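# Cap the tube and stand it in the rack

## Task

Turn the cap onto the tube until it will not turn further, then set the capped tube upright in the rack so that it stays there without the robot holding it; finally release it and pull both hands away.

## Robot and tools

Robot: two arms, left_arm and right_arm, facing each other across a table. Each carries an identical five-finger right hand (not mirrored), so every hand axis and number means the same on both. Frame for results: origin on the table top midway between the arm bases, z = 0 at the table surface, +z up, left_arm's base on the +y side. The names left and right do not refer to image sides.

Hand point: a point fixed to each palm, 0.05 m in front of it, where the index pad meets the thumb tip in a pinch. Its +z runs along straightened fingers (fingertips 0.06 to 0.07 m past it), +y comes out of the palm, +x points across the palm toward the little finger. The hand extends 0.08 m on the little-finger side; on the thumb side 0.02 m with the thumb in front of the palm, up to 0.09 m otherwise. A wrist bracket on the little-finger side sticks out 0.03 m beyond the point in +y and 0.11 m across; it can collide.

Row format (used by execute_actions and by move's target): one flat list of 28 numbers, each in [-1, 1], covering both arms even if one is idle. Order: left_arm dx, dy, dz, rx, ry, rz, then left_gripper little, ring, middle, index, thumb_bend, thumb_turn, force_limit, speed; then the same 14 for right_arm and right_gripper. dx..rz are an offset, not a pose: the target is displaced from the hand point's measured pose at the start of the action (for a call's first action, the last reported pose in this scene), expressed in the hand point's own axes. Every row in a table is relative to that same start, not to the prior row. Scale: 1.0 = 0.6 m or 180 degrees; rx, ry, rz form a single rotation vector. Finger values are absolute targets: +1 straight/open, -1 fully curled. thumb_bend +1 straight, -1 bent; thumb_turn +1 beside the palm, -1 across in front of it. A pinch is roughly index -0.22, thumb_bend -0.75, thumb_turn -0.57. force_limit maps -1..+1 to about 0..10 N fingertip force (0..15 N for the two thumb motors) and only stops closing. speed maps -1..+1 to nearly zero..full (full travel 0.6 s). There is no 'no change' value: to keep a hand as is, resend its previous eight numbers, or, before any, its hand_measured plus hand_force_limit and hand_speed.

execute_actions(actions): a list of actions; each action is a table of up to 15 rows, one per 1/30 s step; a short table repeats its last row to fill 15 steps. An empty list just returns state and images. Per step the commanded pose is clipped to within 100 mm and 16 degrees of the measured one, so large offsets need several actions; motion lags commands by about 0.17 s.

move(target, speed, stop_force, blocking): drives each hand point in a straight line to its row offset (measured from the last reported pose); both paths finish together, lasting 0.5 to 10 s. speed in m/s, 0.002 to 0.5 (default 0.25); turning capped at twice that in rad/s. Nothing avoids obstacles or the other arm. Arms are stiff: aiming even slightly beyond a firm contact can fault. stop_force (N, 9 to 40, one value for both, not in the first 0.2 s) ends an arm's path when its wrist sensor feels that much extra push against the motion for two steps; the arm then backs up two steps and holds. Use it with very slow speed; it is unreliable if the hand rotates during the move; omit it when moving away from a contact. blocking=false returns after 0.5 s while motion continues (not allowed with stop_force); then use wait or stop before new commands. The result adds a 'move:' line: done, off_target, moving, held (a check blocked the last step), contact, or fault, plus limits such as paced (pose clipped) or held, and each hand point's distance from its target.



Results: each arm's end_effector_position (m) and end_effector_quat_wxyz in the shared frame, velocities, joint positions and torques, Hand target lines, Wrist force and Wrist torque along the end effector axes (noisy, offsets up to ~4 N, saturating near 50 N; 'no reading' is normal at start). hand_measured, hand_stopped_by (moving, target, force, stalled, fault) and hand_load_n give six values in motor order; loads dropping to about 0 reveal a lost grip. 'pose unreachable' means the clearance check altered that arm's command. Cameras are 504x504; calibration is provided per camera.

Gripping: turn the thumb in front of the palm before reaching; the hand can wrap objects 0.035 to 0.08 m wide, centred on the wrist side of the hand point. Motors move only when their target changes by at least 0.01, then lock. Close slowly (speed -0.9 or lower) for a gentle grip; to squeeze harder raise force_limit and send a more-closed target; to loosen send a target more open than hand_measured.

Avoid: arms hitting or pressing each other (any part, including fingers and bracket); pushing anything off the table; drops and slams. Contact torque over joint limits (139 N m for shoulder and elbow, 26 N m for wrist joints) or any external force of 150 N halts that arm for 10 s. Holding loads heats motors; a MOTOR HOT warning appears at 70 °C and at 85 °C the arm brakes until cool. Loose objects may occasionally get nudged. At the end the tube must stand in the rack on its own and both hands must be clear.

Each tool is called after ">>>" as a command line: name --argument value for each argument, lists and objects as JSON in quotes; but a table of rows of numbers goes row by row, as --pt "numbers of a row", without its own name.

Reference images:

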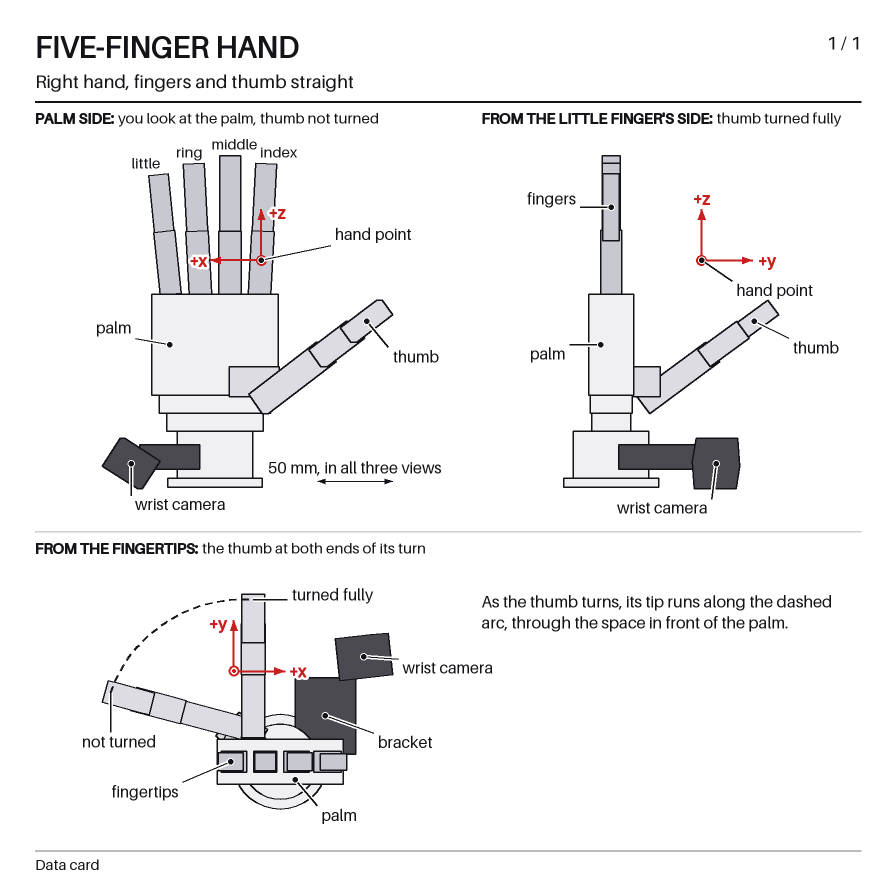

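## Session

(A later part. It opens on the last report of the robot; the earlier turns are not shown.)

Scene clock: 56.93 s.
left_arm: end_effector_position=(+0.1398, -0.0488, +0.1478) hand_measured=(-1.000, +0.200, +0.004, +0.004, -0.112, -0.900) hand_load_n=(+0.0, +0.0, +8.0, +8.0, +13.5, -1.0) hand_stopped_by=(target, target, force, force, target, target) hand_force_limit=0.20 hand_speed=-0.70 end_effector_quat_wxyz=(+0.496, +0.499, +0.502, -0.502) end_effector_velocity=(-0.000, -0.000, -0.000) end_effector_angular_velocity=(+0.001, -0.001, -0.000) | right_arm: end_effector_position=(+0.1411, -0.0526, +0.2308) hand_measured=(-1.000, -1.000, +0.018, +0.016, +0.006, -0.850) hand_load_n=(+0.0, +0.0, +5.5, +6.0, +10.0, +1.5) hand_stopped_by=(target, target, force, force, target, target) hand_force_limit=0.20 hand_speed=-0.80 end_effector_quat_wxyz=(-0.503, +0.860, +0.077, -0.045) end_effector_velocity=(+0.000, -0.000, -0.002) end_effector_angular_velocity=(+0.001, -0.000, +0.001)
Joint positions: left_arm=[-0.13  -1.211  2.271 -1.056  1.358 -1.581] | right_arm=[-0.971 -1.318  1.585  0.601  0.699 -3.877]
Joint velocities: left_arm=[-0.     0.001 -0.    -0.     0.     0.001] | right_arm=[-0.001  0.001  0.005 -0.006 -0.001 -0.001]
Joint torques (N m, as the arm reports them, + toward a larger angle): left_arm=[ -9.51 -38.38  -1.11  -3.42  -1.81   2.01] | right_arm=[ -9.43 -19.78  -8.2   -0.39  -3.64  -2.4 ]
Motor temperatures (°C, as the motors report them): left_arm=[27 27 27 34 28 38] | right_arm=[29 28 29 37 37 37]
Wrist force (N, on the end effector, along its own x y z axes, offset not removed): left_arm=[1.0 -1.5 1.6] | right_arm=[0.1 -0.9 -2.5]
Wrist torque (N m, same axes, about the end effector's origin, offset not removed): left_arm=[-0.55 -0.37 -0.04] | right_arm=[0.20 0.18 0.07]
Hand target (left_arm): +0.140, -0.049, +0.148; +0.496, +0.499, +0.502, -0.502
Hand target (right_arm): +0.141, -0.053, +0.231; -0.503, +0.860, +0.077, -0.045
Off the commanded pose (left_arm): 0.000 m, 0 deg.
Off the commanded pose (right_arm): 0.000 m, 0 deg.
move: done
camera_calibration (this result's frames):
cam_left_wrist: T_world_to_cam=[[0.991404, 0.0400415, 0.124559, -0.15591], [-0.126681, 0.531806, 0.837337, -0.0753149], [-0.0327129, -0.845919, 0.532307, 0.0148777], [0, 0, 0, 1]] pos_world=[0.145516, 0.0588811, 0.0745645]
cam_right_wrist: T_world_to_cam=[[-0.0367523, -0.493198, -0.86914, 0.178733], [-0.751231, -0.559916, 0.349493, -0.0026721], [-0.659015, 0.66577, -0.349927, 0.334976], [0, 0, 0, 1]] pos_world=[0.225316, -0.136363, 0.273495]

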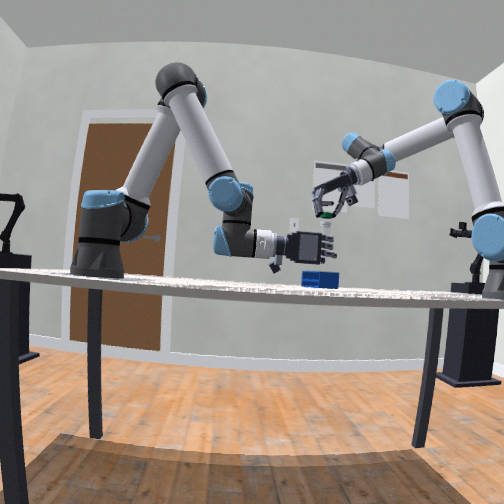

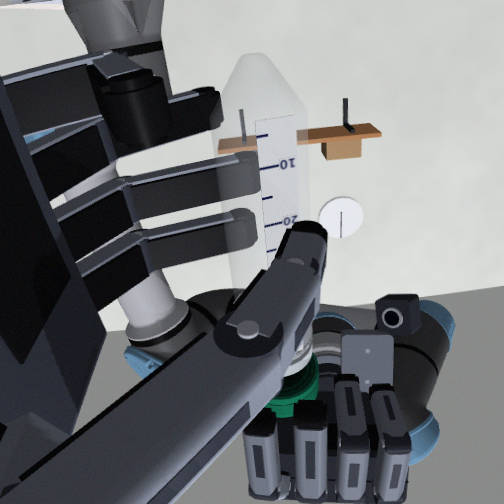

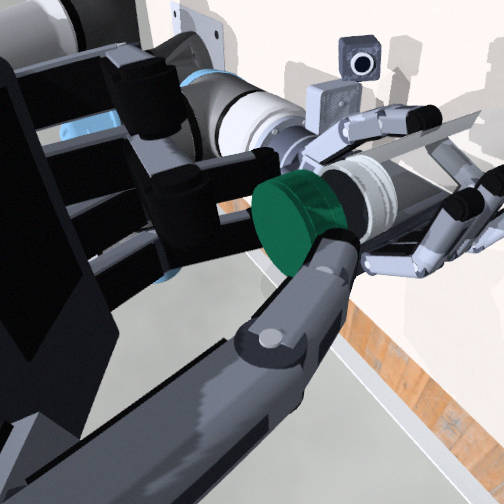

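>>> move --target '[0,0,0,0,0,0,-1,0.2,-0.6,-0.6,-0.12,-0.9,0.2,-0.7,0,0.0137,0.0096,0,0,0,-1,-1,-0.7,-0.7,0.0,-0.85,0.2,-0.8]' --speed 0.01

>>> zoom_image --camera "cam_low" --region '[300, 190, 360, 250]'

>>> zoom_image --camera "cam_right_wrist" --region '[230, 110, 450, 330]'

>>> zoom_image --camera "cam_left_wrist" --region '[210, 300, 370, 460]'

Scene clock: 58.40 s.
left_arm: end_effector_position=(+0.1398, -0.0488, +0.1478) hand_measured=(-1.000, +0.200, +0.004, +0.004, -0.112, -0.900) hand_load_n=(+0.0, +0.0, +8.0, +8.0, +13.5, -1.0) hand_stopped_by=(target, target, force, force, target, target) hand_force_limit=0.20 hand_speed=-0.70 end_effector_quat_wxyz=(+0.496, +0.499, +0.502, -0.502) end_effector_velocity=(-0.000, -0.000, +0.001) end_effector_angular_velocity=(-0.002, -0.000, +0.000) | right_arm: end_effector_position=(+0.1410, -0.0517, +0.2210) hand_measured=(-1.000, -1.000, +0.018, +0.016, +0.006, -0.850) hand_load_n=(+0.0, +0.0, +5.5, +6.0, +10.0, +1.5) hand_stopped_by=(target, target, force, force, target, target) hand_force_limit=0.20 hand_speed=-0.80 end_effector_quat_wxyz=(-0.503, +0.860, +0.077, -0.045) end_effector_velocity=(-0.000, +0.000, -0.002) end_effector_angular_velocity=(-0.000, +0.000, +0.001)
Joint positions: left_arm=[-0.13  -1.211  2.271 -1.056  1.358 -1.581] | right_arm=[-0.969 -1.31   1.601  0.576  0.7   -3.874]
Joint velocities: left_arm=[-0.    -0.002 -0.     0.    -0.     0.001] | right_arm=[ 0.001  0.002  0.004 -0.004  0.    -0.001]
Joint torques (N m, as the arm reports them, + toward a larger angle): left_arm=[ -9.63 -36.87  -1.5   -3.51  -1.56   1.82] | right_arm=[  8.64 -20.1   -6.91  -0.59   1.91   2.33]
Motor temperatures (°C, as the motors report them): left_arm=[27 27 27 34 28 38] | right_arm=[29 28 29 37 37 37]
Wrist force (N, on the end effector, along its own x y z axes, offset not removed): left_arm=[1.0 -0.8 2.7] | right_arm=[-3.9 -8.0 -0.5]
Wrist torque (N m, same axes, about the end effector's origin, offset not removed): left_arm=[-0.51 -0.42 -0.01] | right_arm=[-1.08 0.80 -0.36]
Hand target (left_arm): +0.140, -0.049, +0.148; +0.496, +0.499, +0.502, -0.502
Hand target (right_arm): +0.141, -0.052, +0.221; -0.503, +0.860, +0.077, -0.045
Off the commanded pose (left_arm): 0.000 m, 0 deg.
Off the commanded pose (right_arm): 0.000 m, 0 deg.
move: done
camera_calibration (this result's frames):
cam_left_wrist: T_world_to_cam=[[0.991404, 0.0400416, 0.124559, -0.155909], [-0.126681, 0.531807, 0.837337, -0.0753157], [-0.0327129, -0.845919, 0.532308, 0.0148778], [0, 0, 0, 1]] pos_world=[0.145514, 0.0588816, 0.0745649]
cam_right_wrist: T_world_to_cam=[[-0.0367516, -0.49321, -0.869134, 0.170703], [-0.751222, -0.559921, 0.349506, 0.00111945], [-0.659025, 0.665757, -0.349932, 0.33082], [0, 0, 0, 1]] pos_world=[0.225134, -0.135427, 0.263737]

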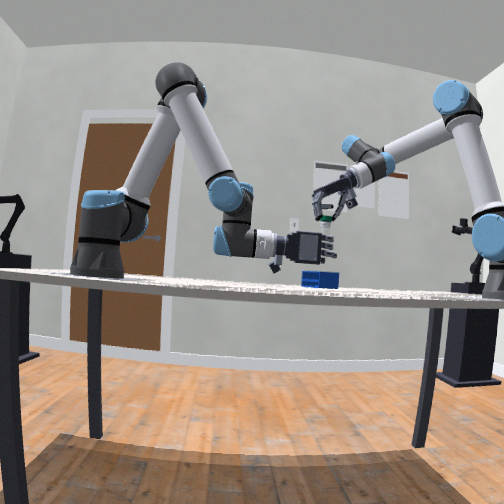

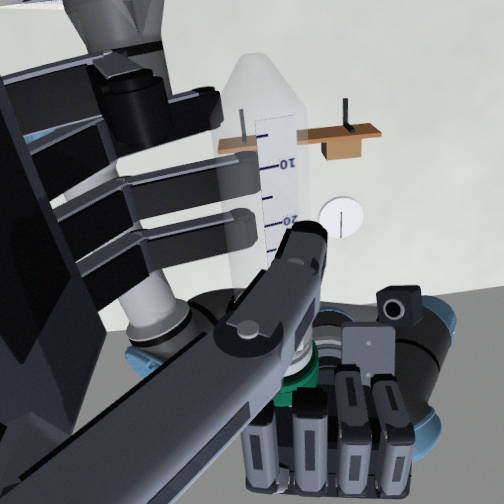

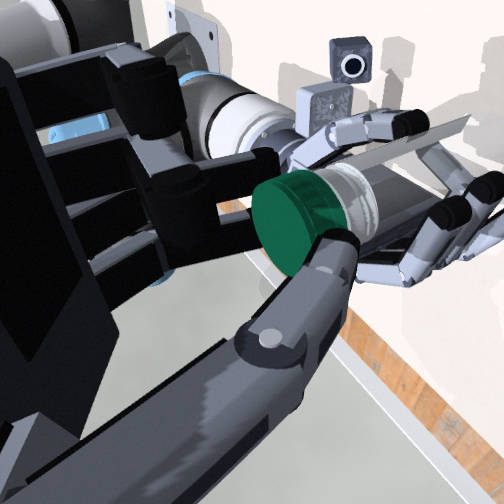

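Region (300, 190, 360, 250) of cam_low's 504x504 image, scaled by 8.400, with more detail than that image has.

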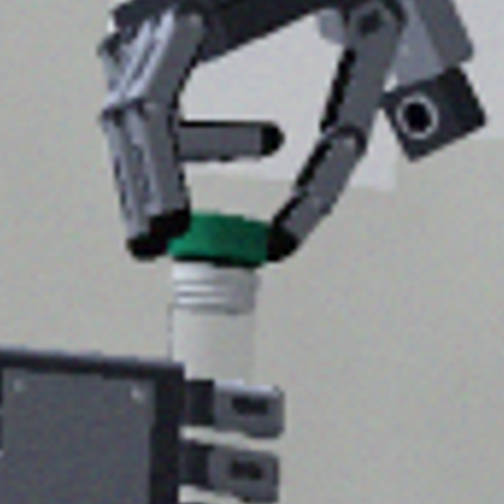

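Region (230, 110, 450, 330) of cam_right_wrist's 504x504 image, scaled by 2.291, with more detail than that image has.

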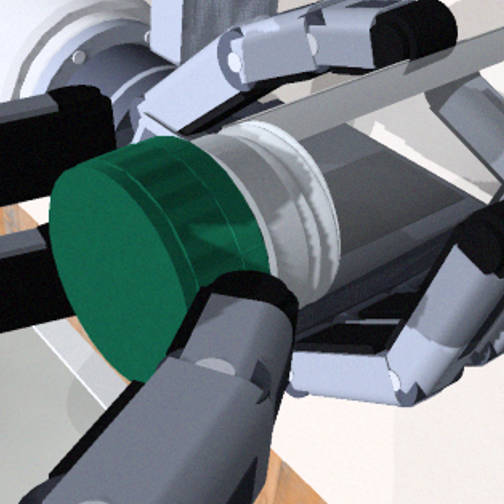

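Region (210, 300, 370, 460) of cam_left_wrist's 504x504 image, scaled by 3.150, with more detail than that image has.

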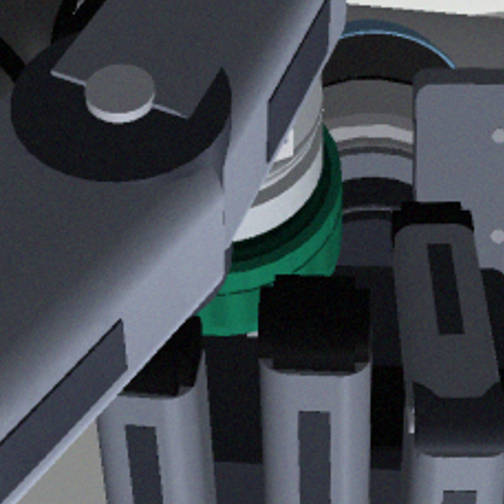

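Aligned. Down 5 mm.

>>> move --target '[0,0,0,0,0,0,-1,0.2,-0.6,-0.6,-0.12,-0.9,0.2,-0.7,0,0.0073,0.0041,0,0,0,-1,-1,-0.7,-0.7,0.0,-0.85,0.2,-0.8]' --speed 0.004 --stop_force 9

>>> zoom_image --camera "cam_low" --region '[300, 190, 360, 250]'

Scene clock: 59.97 s.
left_arm: end_effector_position=(+0.1398, -0.0488, +0.1478) hand_measured=(-1.000, +0.200, +0.004, +0.004, -0.112, -0.900) hand_load_n=(+0.0, +0.0, +8.0, +8.0, +13.5, -1.0) hand_stopped_by=(target, target, force, force, target, target) hand_force_limit=0.20 hand_speed=-0.70 end_effector_quat_wxyz=(+0.496, +0.499, +0.502, -0.502) end_effector_velocity=(+0.000, +0.000, -0.000) end_effector_angular_velocity=(+0.000, +0.000, +0.000) | right_arm: end_effector_position=(+0.1410, -0.0517, +0.2161) hand_measured=(-1.000, -1.000, +0.018, +0.016, +0.006, -0.850) hand_load_n=(+0.0, +0.0, +5.5, +6.0, +10.0, +1.5) hand_stopped_by=(target, target, force, force, target, target) hand_force_limit=0.20 hand_speed=-0.80 end_effector_quat_wxyz=(-0.503, +0.860, +0.077, -0.045) end_effector_velocity=(+0.000, -0.000, -0.001) end_effector_angular_velocity=(-0.000, +0.002, -0.001)
Joint positions: left_arm=[-0.13  -1.211  2.271 -1.056  1.358 -1.581] | right_arm=[-0.969 -1.307  1.609  0.563  0.7   -3.874]
Joint velocities: left_arm=[ 0.  0.  0.  0.  0. -0.] | right_arm=[-0.001  0.001  0.002 -0.002 -0.     0.001]
Joint torques (N m, as the arm reports them, + toward a larger angle): left_arm=[ -9.11 -37.27  -2.23  -3.56  -1.74   1.67] | right_arm=[ -9.12 -19.49  -8.05  -0.62  -1.38  -2.35]
Motor temperatures (°C, as the motors report them): left_arm=[27 27 27 34 28 38] | right_arm=[29 28 29 37 37 37]
Wrist force (N, on the end effector, along its own x y z axes, offset not removed): left_arm=[1.6 -2.6 1.1] | right_arm=[0.6 1.0 2.0]
Wrist torque (N m, same axes, about the end effector's origin, offset not removed): left_arm=[-0.71 -0.44 -0.07] | right_arm=[0.21 -0.11 0.15]
Hand target (left_arm): +0.140, -0.049, +0.148; +0.496, +0.499, +0.502, -0.502
Hand target (right_arm): +0.141, -0.052, +0.216; -0.503, +0.860, +0.077, -0.045
Off the commanded pose (left_arm): 0.000 m, 0 deg.
Off the commanded pose (right_arm): 0.000 m, 0 deg.
move: done
camera_calibration (this result's frames):
cam_left_wrist: T_world_to_cam=[[0.991404, 0.0400416, 0.124559, -0.155909], [-0.126681, 0.531807, 0.837337, -0.0753156], [-0.0327129, -0.845919, 0.532308, 0.0148778], [0, 0, 0, 1]] pos_world=[0.145514, 0.0588816, 0.0745649]
cam_right_wrist: T_world_to_cam=[[-0.0367411, -0.493233, -0.869121, 0.166402], [-0.751233, -0.559904, 0.349508, 0.00283769], [-0.659013, 0.665754, -0.349962, 0.329103], [0, 0, 0, 1]] pos_world=[0.225129, -0.135438, 0.258805]

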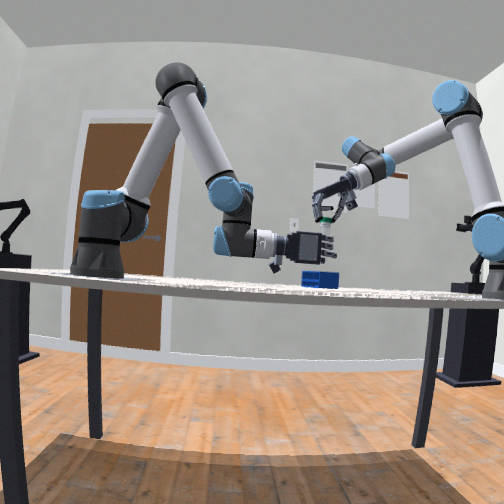

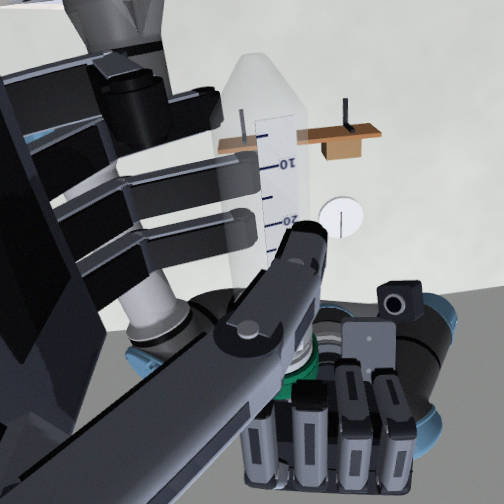

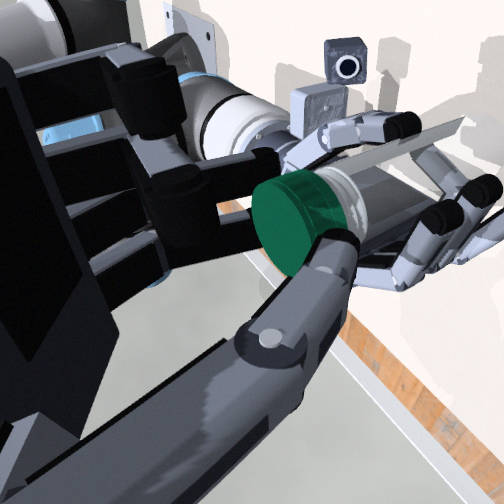

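Region (300, 190, 360, 250) of cam_low's 504x504 image, scaled by 8.400, with more detail than that image has.

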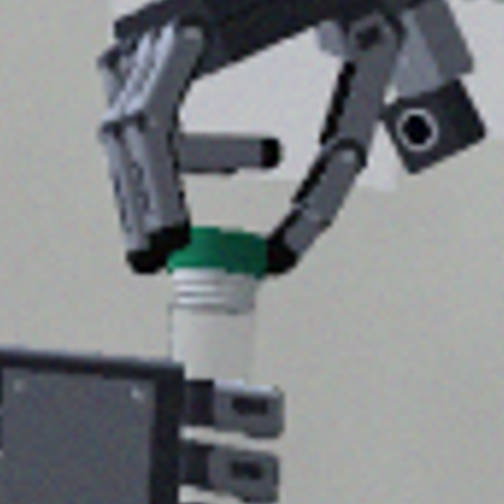

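>>> move --target '[0,0,0,0,0,0,-1,0.2,-0.6,-0.6,-0.12,-0.9,0.2,-0.7,0,0.0044,0.0025,0,0,0,-1,-1,-0.7,-0.7,0.0,-0.85,0.2,-0.8]' --speed 0.003 --stop_force 9

>>> zoom_image --camera "cam_low" --region '[300, 190, 360, 250]'

Scene clock: 61.37 s.
left_arm: end_effector_position=(+0.1398, -0.0488, +0.1478) hand_measured=(-1.000, +0.200, +0.004, +0.004, -0.112, -0.900) hand_load_n=(+0.0, +0.0, +8.0, +8.0, +13.5, -1.0) hand_stopped_by=(target, target, force, force, target, target) hand_force_limit=0.20 hand_speed=-0.70 end_effector_quat_wxyz=(+0.496, +0.499, +0.502, -0.502) end_effector_velocity=(+0.000, +0.000, -0.000) end_effector_angular_velocity=(+0.000, +0.000, +0.000) | right_arm: end_effector_position=(+0.1410, -0.0517, +0.2131) hand_measured=(-1.000, -1.000, +0.018, +0.016, +0.006, -0.850) hand_load_n=(+0.0, +0.0, +5.5, +6.0, +10.0, +1.5) hand_stopped_by=(target, target, force, force, target, target) hand_force_limit=0.20 hand_speed=-0.80 end_effector_quat_wxyz=(-0.503, +0.860, +0.077, -0.045) end_effector_velocity=(+0.000, -0.000, -0.000) end_effector_angular_velocity=(+0.001, -0.001, +0.000)
Joint positions: left_arm=[-0.13  -1.211  2.271 -1.056  1.358 -1.581] | right_arm=[-0.969 -1.305  1.615  0.556  0.7   -3.874]
Joint velocities: left_arm=[ 0. -0.  0.  0.  0. -0.] | right_arm=[-0.    -0.     0.001 -0.002 -0.    -0.001]
Joint torques (N m, as the arm reports them, + toward a larger angle): left_arm=[ -9.08 -38.25  -1.86  -3.3   -1.49   1.87] | right_arm=[  2.67 -20.18  -6.87  -0.63  -1.58  -1.13]
Motor temperatures (°C, as the motors report them): left_arm=[27 27 27 34 28 38] | right_arm=[29 28 29 37 37 37]
Wrist force (N, on the end effector, along its own x y z axes, offset not removed): left_arm=[0.4 -1.8 1.1] | right_arm=[0.7 2.8 -2.0]
Wrist torque (N m, same axes, about the end effector's origin, offset not removed): left_arm=[-0.64 -0.28 -0.10] | right_arm=[0.77 0.31 0.25]
Hand target (left_arm): +0.140, -0.049, +0.148; +0.496, +0.499, +0.502, -0.502
Hand target (right_arm): +0.141, -0.052, +0.213; -0.503, +0.860, +0.077, -0.045
Off the commanded pose (left_arm): 0.000 m, 0 deg.
Off the commanded pose (right_arm): 0.000 m, 0 deg.
move: done
camera_calibration (this result's frames):
cam_left_wrist: T_world_to_cam=[[0.991404, 0.0400415, 0.124559, -0.155909], [-0.126681, 0.531807, 0.837337, -0.0753157], [-0.032713, -0.845919, 0.532308, 0.0148778], [0, 0, 0, 1]] pos_world=[0.145514, 0.0588816, 0.0745649]
cam_right_wrist: T_world_to_cam=[[-0.0367367, -0.493225, -0.869126, 0.163827], [-0.751243, -0.5599, 0.349495, 0.00388806], [-0.659003, 0.665763, -0.349963, 0.32807], [0, 0, 0, 1]] pos_world=[0.225139, -0.135436, 0.25584]

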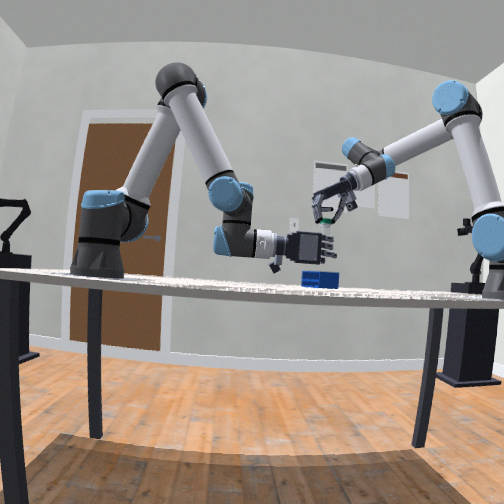

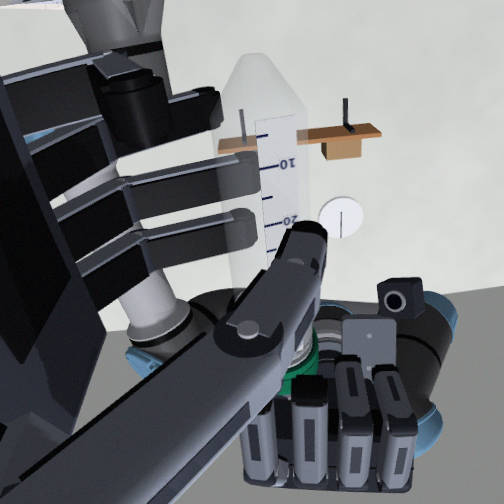

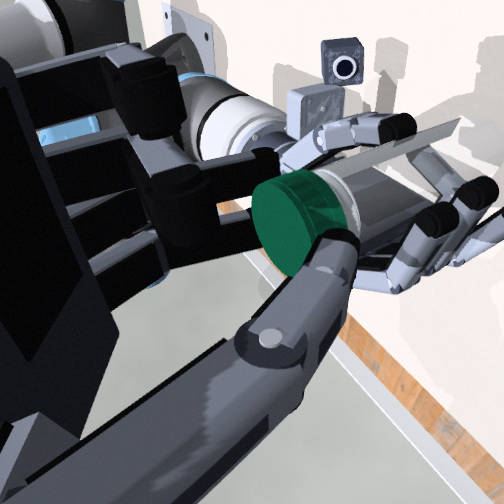

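Region (300, 190, 360, 250) of cam_low's 504x504 image, scaled by 8.400, with more detail than that image has.

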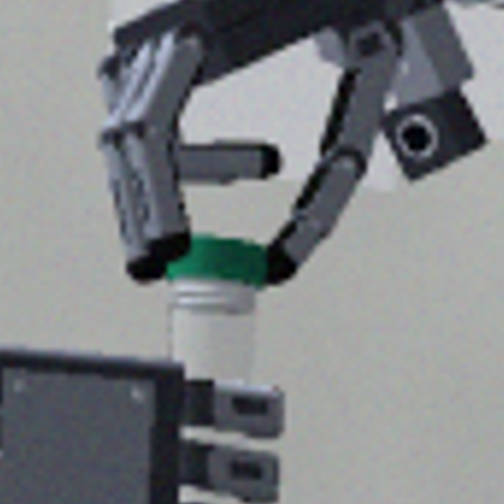

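>>> move --target '[0,0,0,0,0,0,-1,0.2,-0.6,-0.6,-0.12,-0.9,0.2,-0.7,0,0.003,0.0017,0,0,0,-1,-1,-0.7,-0.7,0.0,-0.85,0.2,-0.8]' --speed 0.002 --stop_force 9

Scene clock: 62.73 s.
left_arm: end_effector_position=(+0.1398, -0.0488, +0.1478) hand_measured=(-1.000, +0.200, +0.004, +0.004, -0.112, -0.900) hand_load_n=(+0.0, +0.0, +8.0, +8.0, +13.5, -1.0) hand_stopped_by=(target, target, force, force, target, target) hand_force_limit=0.20 hand_speed=-0.70 end_effector_quat_wxyz=(+0.496, +0.499, +0.502, -0.502) end_effector_velocity=(-0.000, -0.000, -0.000) end_effector_angular_velocity=(+0.000, +0.001, -0.001) | right_arm: end_effector_position=(+0.1410, -0.0517, +0.2111) hand_measured=(-1.000, -1.000, +0.018, +0.016, +0.006, -0.850) hand_load_n=(+0.0, +0.0, +5.5, +6.0, +10.0, +1.5) hand_stopped_by=(target, target, force, force, target, target) hand_force_limit=0.20 hand_speed=-0.80 end_effector_quat_wxyz=(-0.503, +0.860, +0.077, -0.045) end_effector_velocity=(+0.001, -0.000, -0.001) end_effector_angular_velocity=(+0.000, -0.002, +0.000)
Joint positions: left_arm=[-0.13  -1.211  2.271 -1.056  1.358 -1.581] | right_arm=[-0.969 -1.303  1.618  0.551  0.7   -3.874]
Joint velocities: left_arm=[-0.     0.001 -0.    -0.     0.    -0.001] | right_arm=[-0.001  0.001  0.001 -0.001  0.    -0.002]
Joint torques (N m, as the arm reports them, + toward a larger angle): left_arm=[-10.31 -37.14  -1.3   -3.49  -1.59   1.83] | right_arm=[  8.6  -19.54  -7.36  -0.5   -0.5   -0.37]
Motor temperatures (°C, as the motors report them): left_arm=[27 27 27 34 28 38] | right_arm=[29 28 29 37 37 37]
Wrist force (N, on the end effector, along its own x y z axes, offset not removed): left_arm=[1.1 -1.1 2.1] | right_arm=[0.2 1.6 -4.7]
Wrist torque (N m, same axes, about the end effector's origin, offset not removed): left_arm=[-0.56 -0.43 -0.03] | right_arm=[0.52 0.44 -0.11]
Hand target (left_arm): +0.140, -0.049, +0.148; +0.496, +0.499, +0.502, -0.502
Hand target (right_arm): +0.141, -0.052, +0.211; -0.503, +0.860, +0.077, -0.045
Off the commanded pose (left_arm): 0.000 m, 0 deg.
Off the commanded pose (right_arm): 0.000 m, 0 deg.
move: done
camera_calibration (this result's frames):
cam_left_wrist: T_world_to_cam=[[0.991404, 0.0400415, 0.124559, -0.155909], [-0.126681, 0.531807, 0.837337, -0.0753157], [-0.0327129, -0.845918, 0.532308, 0.0148776], [0, 0, 0, 1]] pos_world=[0.145514, 0.0588815, 0.074565]
cam_right_wrist: T_world_to_cam=[[-0.03673, -0.493223, -0.869127, 0.162071], [-0.751239, -0.559907, 0.349491, 0.00459459], [-0.659007, 0.665759, -0.349963, 0.327359], [0, 0, 0, 1]] pos_world=[0.225137, -0.135433, 0.253818]

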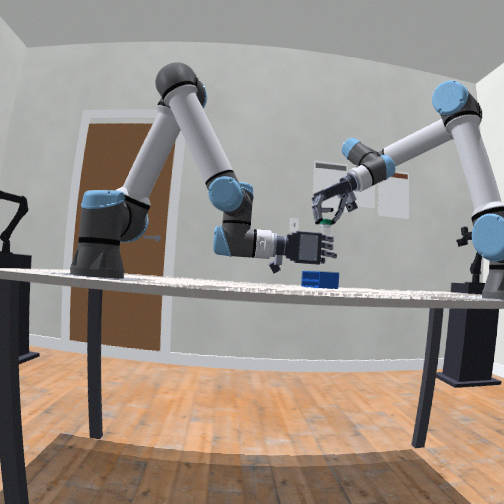

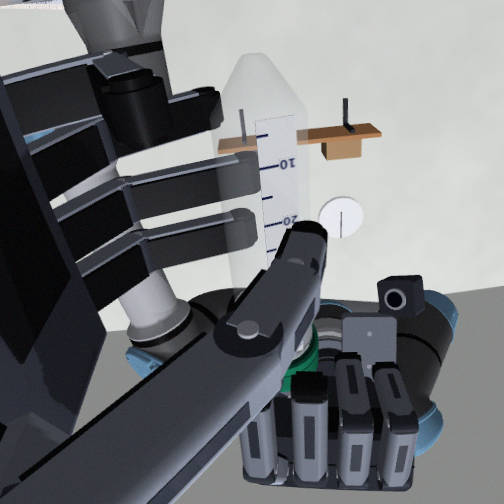

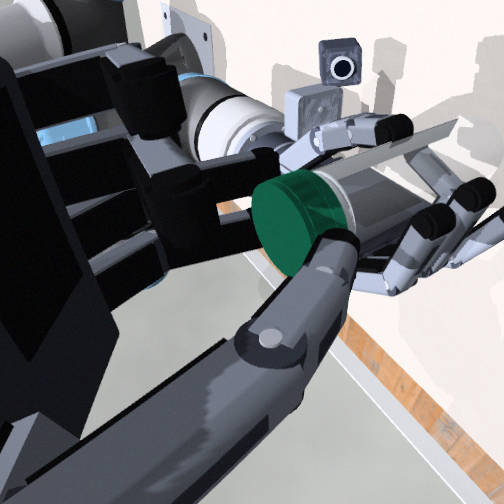

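>>> move --target '[0,0,0,0,0,0,-1,0.2,-0.6,-0.6,-0.12,-0.9,0.2,-0.7,0,0.003,0.0017,0,0,0,-1,-1,-0.7,-0.7,0.0,-0.85,0.2,-0.8]' --speed 0.002 --stop_force 9

>>> zoom_image --camera "cam_low" --region '[300, 190, 360, 250]'

Scene clock: 64.13 s.
left_arm: end_effector_position=(+0.1398, -0.0488, +0.1478) hand_measured=(-1.000, +0.200, +0.004, +0.004, -0.112, -0.900) hand_load_n=(+0.0, +0.0, +8.0, +7.5, +13.5, -1.0) hand_stopped_by=(target, target, force, force, target, target) hand_force_limit=0.20 hand_speed=-0.70 end_effector_quat_wxyz=(+0.496, +0.499, +0.502, -0.502) end_effector_velocity=(-0.000, -0.000, -0.000) end_effector_angular_velocity=(+0.000, +0.000, -0.000) | right_arm: end_effector_position=(+0.1410, -0.0517, +0.2091) hand_measured=(-1.000, -1.000, +0.018, +0.016, +0.006, -0.850) hand_load_n=(+0.0, +0.0, +5.5, +6.0, +10.0, +1.5) hand_stopped_by=(target, target, force, force, target, target) hand_force_limit=0.20 hand_speed=-0.80 end_effector_quat_wxyz=(-0.503, +0.860, +0.077, -0.045) end_effector_velocity=(-0.000, -0.000, -0.000) end_effector_angular_velocity=(-0.001, -0.000, +0.000)
Joint positions: left_arm=[-0.13  -1.211  2.271 -1.056  1.358 -1.581] | right_arm=[-0.969 -1.302  1.622  0.546  0.7   -3.874]
Joint velocities: left_arm=[-0.  0. -0.  0.  0. -0.] | right_arm=[ 0.     0.     0.001  0.     0.001 -0.001]
Joint torques (N m, as the arm reports them, + toward a larger angle): left_arm=[-10.04 -36.97  -1.59  -3.48  -1.49   1.8 ] | right_arm=[  8.56 -18.91  -6.79  -0.67   0.19   0.32]
Motor temperatures (°C, as the motors report them): left_arm=[27 27 27 34 28 38] | right_arm=[29 28 29 37 37 37]
Wrist force (N, on the end effector, along its own x y z axes, offset not removed): left_arm=[1.8 -1.8 -0.2] | right_arm=[2.2 -1.8 -0.9]
Wrist torque (N m, same axes, about the end effector's origin, offset not removed): left_arm=[-0.53 -0.36 -0.12] | right_arm=[-0.01 -0.20 0.29]
Hand target (left_arm): +0.140, -0.049, +0.148; +0.496, +0.499, +0.502, -0.502
Hand target (right_arm): +0.141, -0.052, +0.209; -0.503, +0.860, +0.077, -0.045
Off the commanded pose (left_arm): 0.000 m, 0 deg.
Off the commanded pose (right_arm): 0.000 m, 0 deg.
move: done
camera_calibration (this result's frames):
cam_left_wrist: T_world_to_cam=[[0.991404, 0.0400413, 0.124559, -0.155909], [-0.126681, 0.531806, 0.837337, -0.0753157], [-0.0327131, -0.845919, 0.532307, 0.0148783], [0, 0, 0, 1]] pos_world=[0.145515, 0.058882, 0.0745647]
cam_right_wrist: T_world_to_cam=[[-0.0367193, -0.493219, -0.86913, 0.160317], [-0.751236, -0.559916, 0.349483, 0.00529877], [-0.659012, 0.665754, -0.349964, 0.326649], [0, 0, 0, 1]] pos_world=[0.225133, -0.135429, 0.2518]

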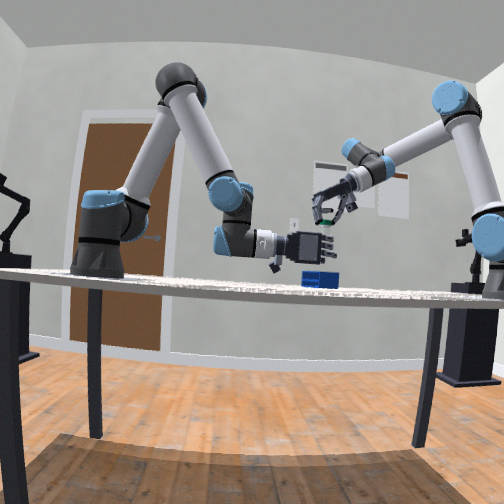

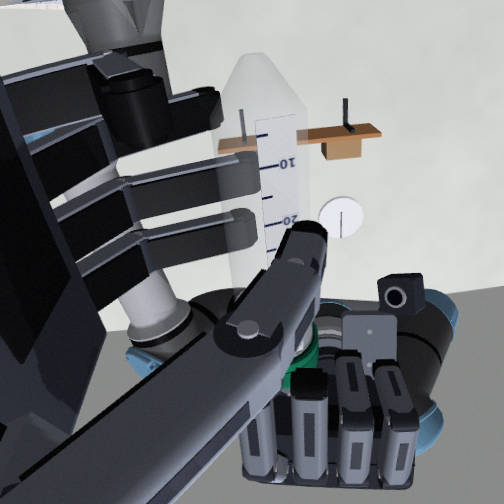

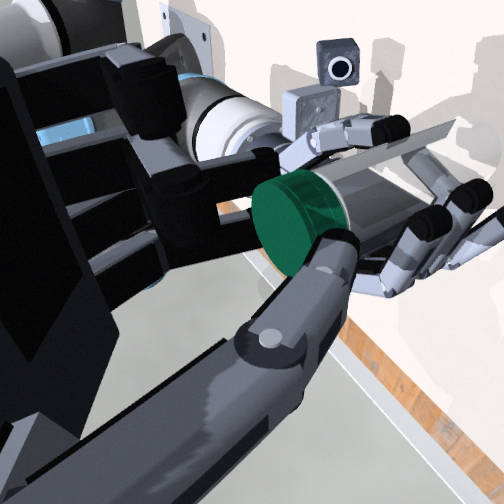

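Region (300, 190, 360, 250) of cam_low's 504x504 image, scaled by 8.400, with more detail than that image has.

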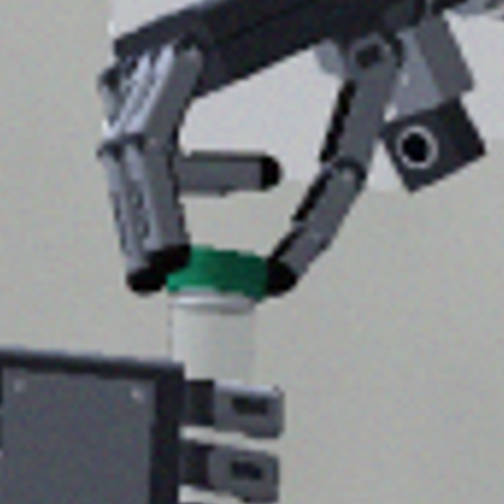

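>>> move --target '[0,0,0,0,0,0,-1,0.2,-0.6,-0.6,-0.12,-0.9,0.2,-0.7,0.0067,-0.0025,0.0062,0,0.145,0.0818,-1,-1,-0.7,-0.7,0.0,-0.85,0.2,-0.8]' --speed 0.15

>>> move --target '[0,0,0,0,0,0,-1,0.2,-0.6,-0.6,-0.12,-0.9,0.2,-0.7,0.0067,-0.0025,0.0062,0,0.145,0.0818,-1,-1,-0.7,-0.7,0.0,-0.85,0.2,-0.8]' --speed 0.15

>>> zoom_image --camera "cam_low" --region '[300, 190, 360, 250]'

Scene clock: 66.67 s.
left_arm: end_effector_position=(+0.1398, -0.0488, +0.1477) hand_measured=(-1.000, +0.200, +0.004, +0.004, -0.112, -0.900) hand_load_n=(+0.0, +0.0, +8.5, +4.0, +15.0, -4.5) hand_stopped_by=(target, target, force, force, target, target) hand_force_limit=0.20 hand_speed=-0.70 end_effector_quat_wxyz=(+0.496, +0.499, +0.502, -0.502) end_effector_velocity=(-0.000, -0.000, -0.000) end_effector_angular_velocity=(+0.000, -0.000, -0.000) | right_arm: end_effector_position=(+0.1442, -0.0470, +0.2088) hand_measured=(-1.000, -1.000, +0.018, +0.016, +0.006, -0.850) hand_load_n=(+0.0, +0.0, +5.0, +6.0, +9.0, +1.5) hand_stopped_by=(target, target, force, force, target, target) hand_force_limit=0.20 hand_speed=-0.80 end_effector_quat_wxyz=(+0.497, -0.851, +0.147, -0.086) end_effector_velocity=(-0.001, +0.000, -0.000) end_effector_angular_velocity=(-0.002, +0.000, -0.012)
Joint positions: left_arm=[-0.13  -1.211  2.271 -1.056  1.358 -1.581] | right_arm=[-0.805 -1.483  1.785  0.245  1.237 -3.338]
Joint velocities: left_arm=[-0.001  0.     0.     0.    -0.     0.   ] | right_arm=[ 0.008 -0.001  0.001 -0.001  0.017  0.01 ]
Joint torques (N m, as the arm reports them, + toward a larger angle): left_arm=[ -8.35 -37.49  -7.84  -3.48  -0.46   1.88] | right_arm=[  7.8  -28.58  -7.66  -2.37   3.06   2.28]
Motor temperatures (°C, as the motors report them): left_arm=[27 27 27 34 28 38] | right_arm=[29 28 29 37 37 37]
Wrist force (N, on the end effector, along its own x y z axes, offset not removed): left_arm=[8.2 1.3 -2.8] | right_arm=[-5.9 -8.7 -8.5]
Wrist torque (N m, same axes, about the end effector's origin, offset not removed): left_arm=[-0.57 -0.54 -0.14] | right_arm=[-0.65 0.81 -0.46]
Hand target (left_arm): +0.140, -0.049, +0.148; +0.496, +0.499, +0.502, -0.502
Hand target (right_arm): +0.144, -0.047, +0.209; -0.497, +0.851, -0.148, +0.086
Off the commanded pose (left_arm): 0.000 m, 0 deg.
Off the commanded pose (right_arm): 0.000 m, 0 deg.
move: done
camera_calibration (this result's frames):
cam_left_wrist: T_world_to_cam=[[0.991403, 0.0400522, 0.124562, -0.155913], [-0.12669, 0.531795, 0.837343, -0.075314], [-0.0327038, -0.845926, 0.532297, 0.0148856], [0, 0, 0, 1]] pos_world=[0.145518, 0.0588884, 0.0745609]
cam_right_wrist: T_world_to_cam=[[-0.278075, -0.409276, -0.869004, 0.201153], [-0.930143, -0.111129, 0.349978, 0.0572166], [-0.239809, 0.905618, -0.349783, 0.276356], [0, 0, 0, 1]] pos_world=[0.175428, -0.161587, 0.251443]

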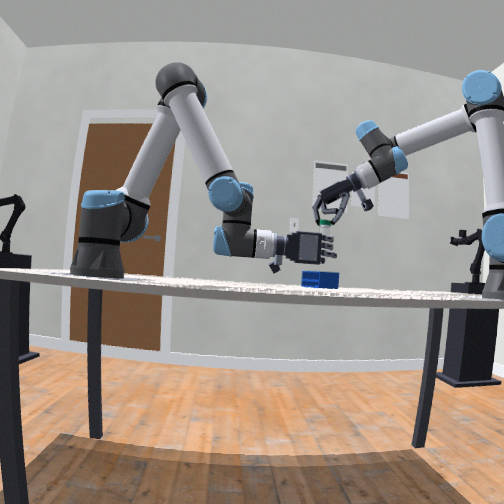

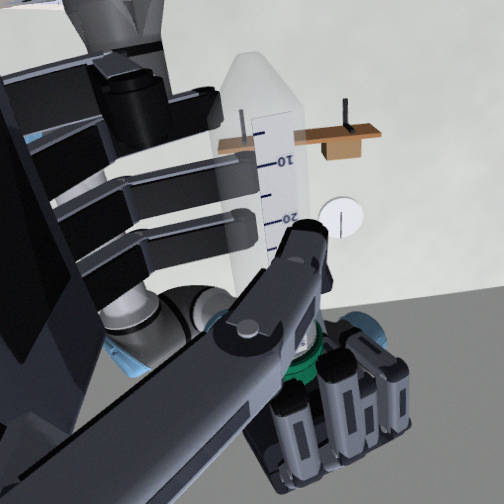

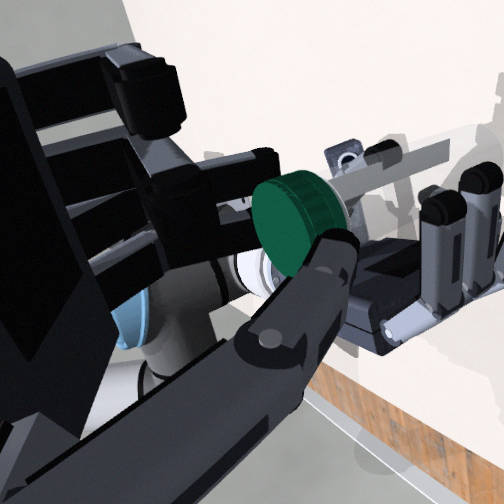

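Scene clock: 68.87 s.
left_arm: end_effector_position=(+0.1398, -0.0488, +0.1477) hand_measured=(-1.000, +0.200, +0.006, +0.004, -0.112, -0.900) hand_load_n=(+0.0, +0.0, +10.5, +2.0, +15.0, -3.5) hand_stopped_by=(target, target, force, force, target, target) hand_force_limit=0.20 hand_speed=-0.70 end_effector_quat_wxyz=(+0.496, +0.499, +0.502, -0.502) end_effector_velocity=(-0.000, +0.000, -0.000) end_effector_angular_velocity=(-0.000, +0.001, -0.001) | right_arm: end_effector_position=(+0.1492, -0.0446, +0.2083) hand_measured=(-1.000, -1.000, +0.018, +0.016, +0.006, -0.850) hand_load_n=(+0.0, +0.0, +4.5, +5.5, +9.0, +0.5) hand_stopped_by=(target, target, force, force, target, target) hand_force_limit=0.20 hand_speed=-0.80 end_effector_quat_wxyz=(+0.458, -0.784, +0.362, -0.211) end_effector_velocity=(-0.000, +0.000, -0.000) end_effector_angular_velocity=(-0.001, +0.002, -0.013)
Joint positions: left_arm=[-0.13  -1.211  2.271 -1.056  1.358 -1.581] | right_arm=[-0.55  -1.429  1.725  0.252  1.909 -2.941]
Joint velocities: left_arm=[-0.001 -0.     0.    -0.    -0.    -0.001] | right_arm=[ 0.006  0.006 -0.006  0.006  0.016  0.011]
Joint torques (N m, as the arm reports them, + toward a larger angle): left_arm=[ -8.9  -37.15  -8.08  -3.54  -0.32   1.88] | right_arm=[  6.89 -12.31 -30.42   1.42   3.06   2.16]
Motor temperatures (°C, as the motors report them): left_arm=[27 27 27 34 28 38] | right_arm=[29 28 29 37 37 37]
Wrist force (N, on the end effector, along its own x y z axes, offset not removed): left_arm=[7.2 3.0 -2.3] | right_arm=[2.1 0.5 -5.1]
Wrist torque (N m, same axes, about the end effector's origin, offset not removed): left_arm=[-0.39 -0.26 -0.23] | right_arm=[0.22 -0.16 0.40]
Hand target (left_arm): +0.140, -0.049, +0.148; +0.496, +0.499, +0.502, -0.502
Hand target (right_arm): +0.149, -0.045, +0.208; -0.458, +0.784, -0.362, +0.211
Off the commanded pose (left_arm): 0.000 m, 0 deg.
Off the commanded pose (right_arm): 0.000 m, 0 deg.
move: done
camera_calibration (this result's frames):
cam_left_wrist: T_world_to_cam=[[0.991403, 0.0400538, 0.124562, -0.155913], [-0.126691, 0.531795, 0.837343, -0.0753139], [-0.0327025, -0.845926, 0.532297, 0.0148855], [0, 0, 0, 1]] pos_world=[0.145518, 0.0588884, 0.0745609]
cam_right_wrist: T_world_to_cam=[[-0.445653, -0.216212, -0.868703, 0.236646], [-0.861575, 0.367076, 0.350635, 0.0732684], [0.243069, 0.904714, -0.349871, 0.203137], [0, 0, 0, 1]] pos_world=[0.119212, -0.159511, 0.250957]

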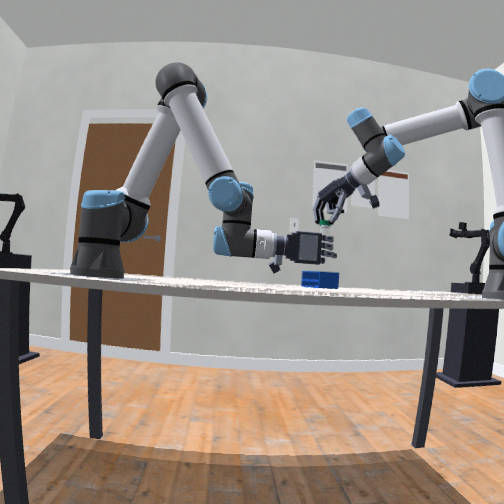

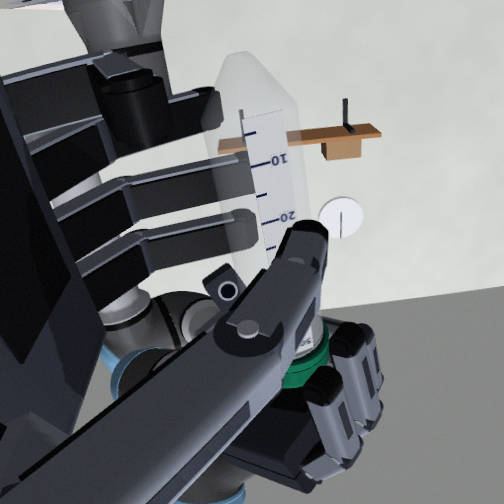

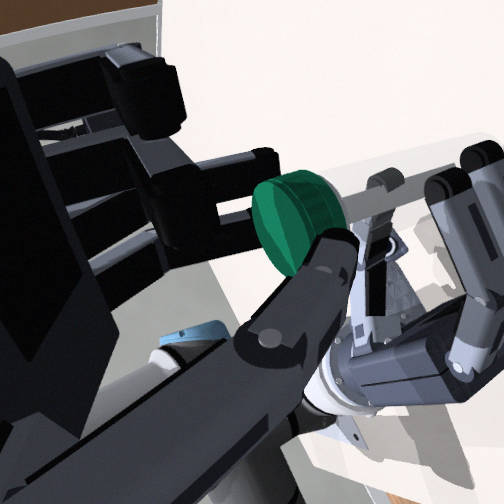

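Region (300, 190, 360, 250) of cam_low's 504x504 image, scaled by 8.400, with more detail than that image has.

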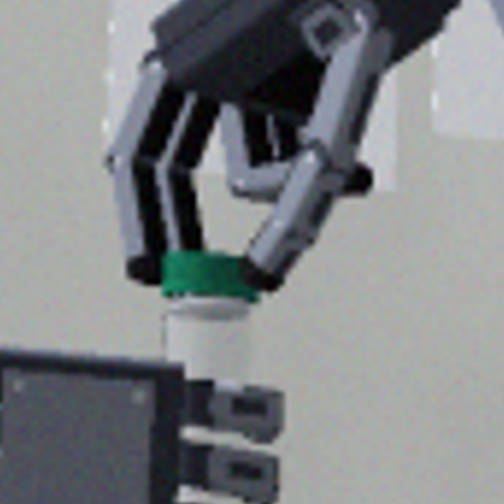

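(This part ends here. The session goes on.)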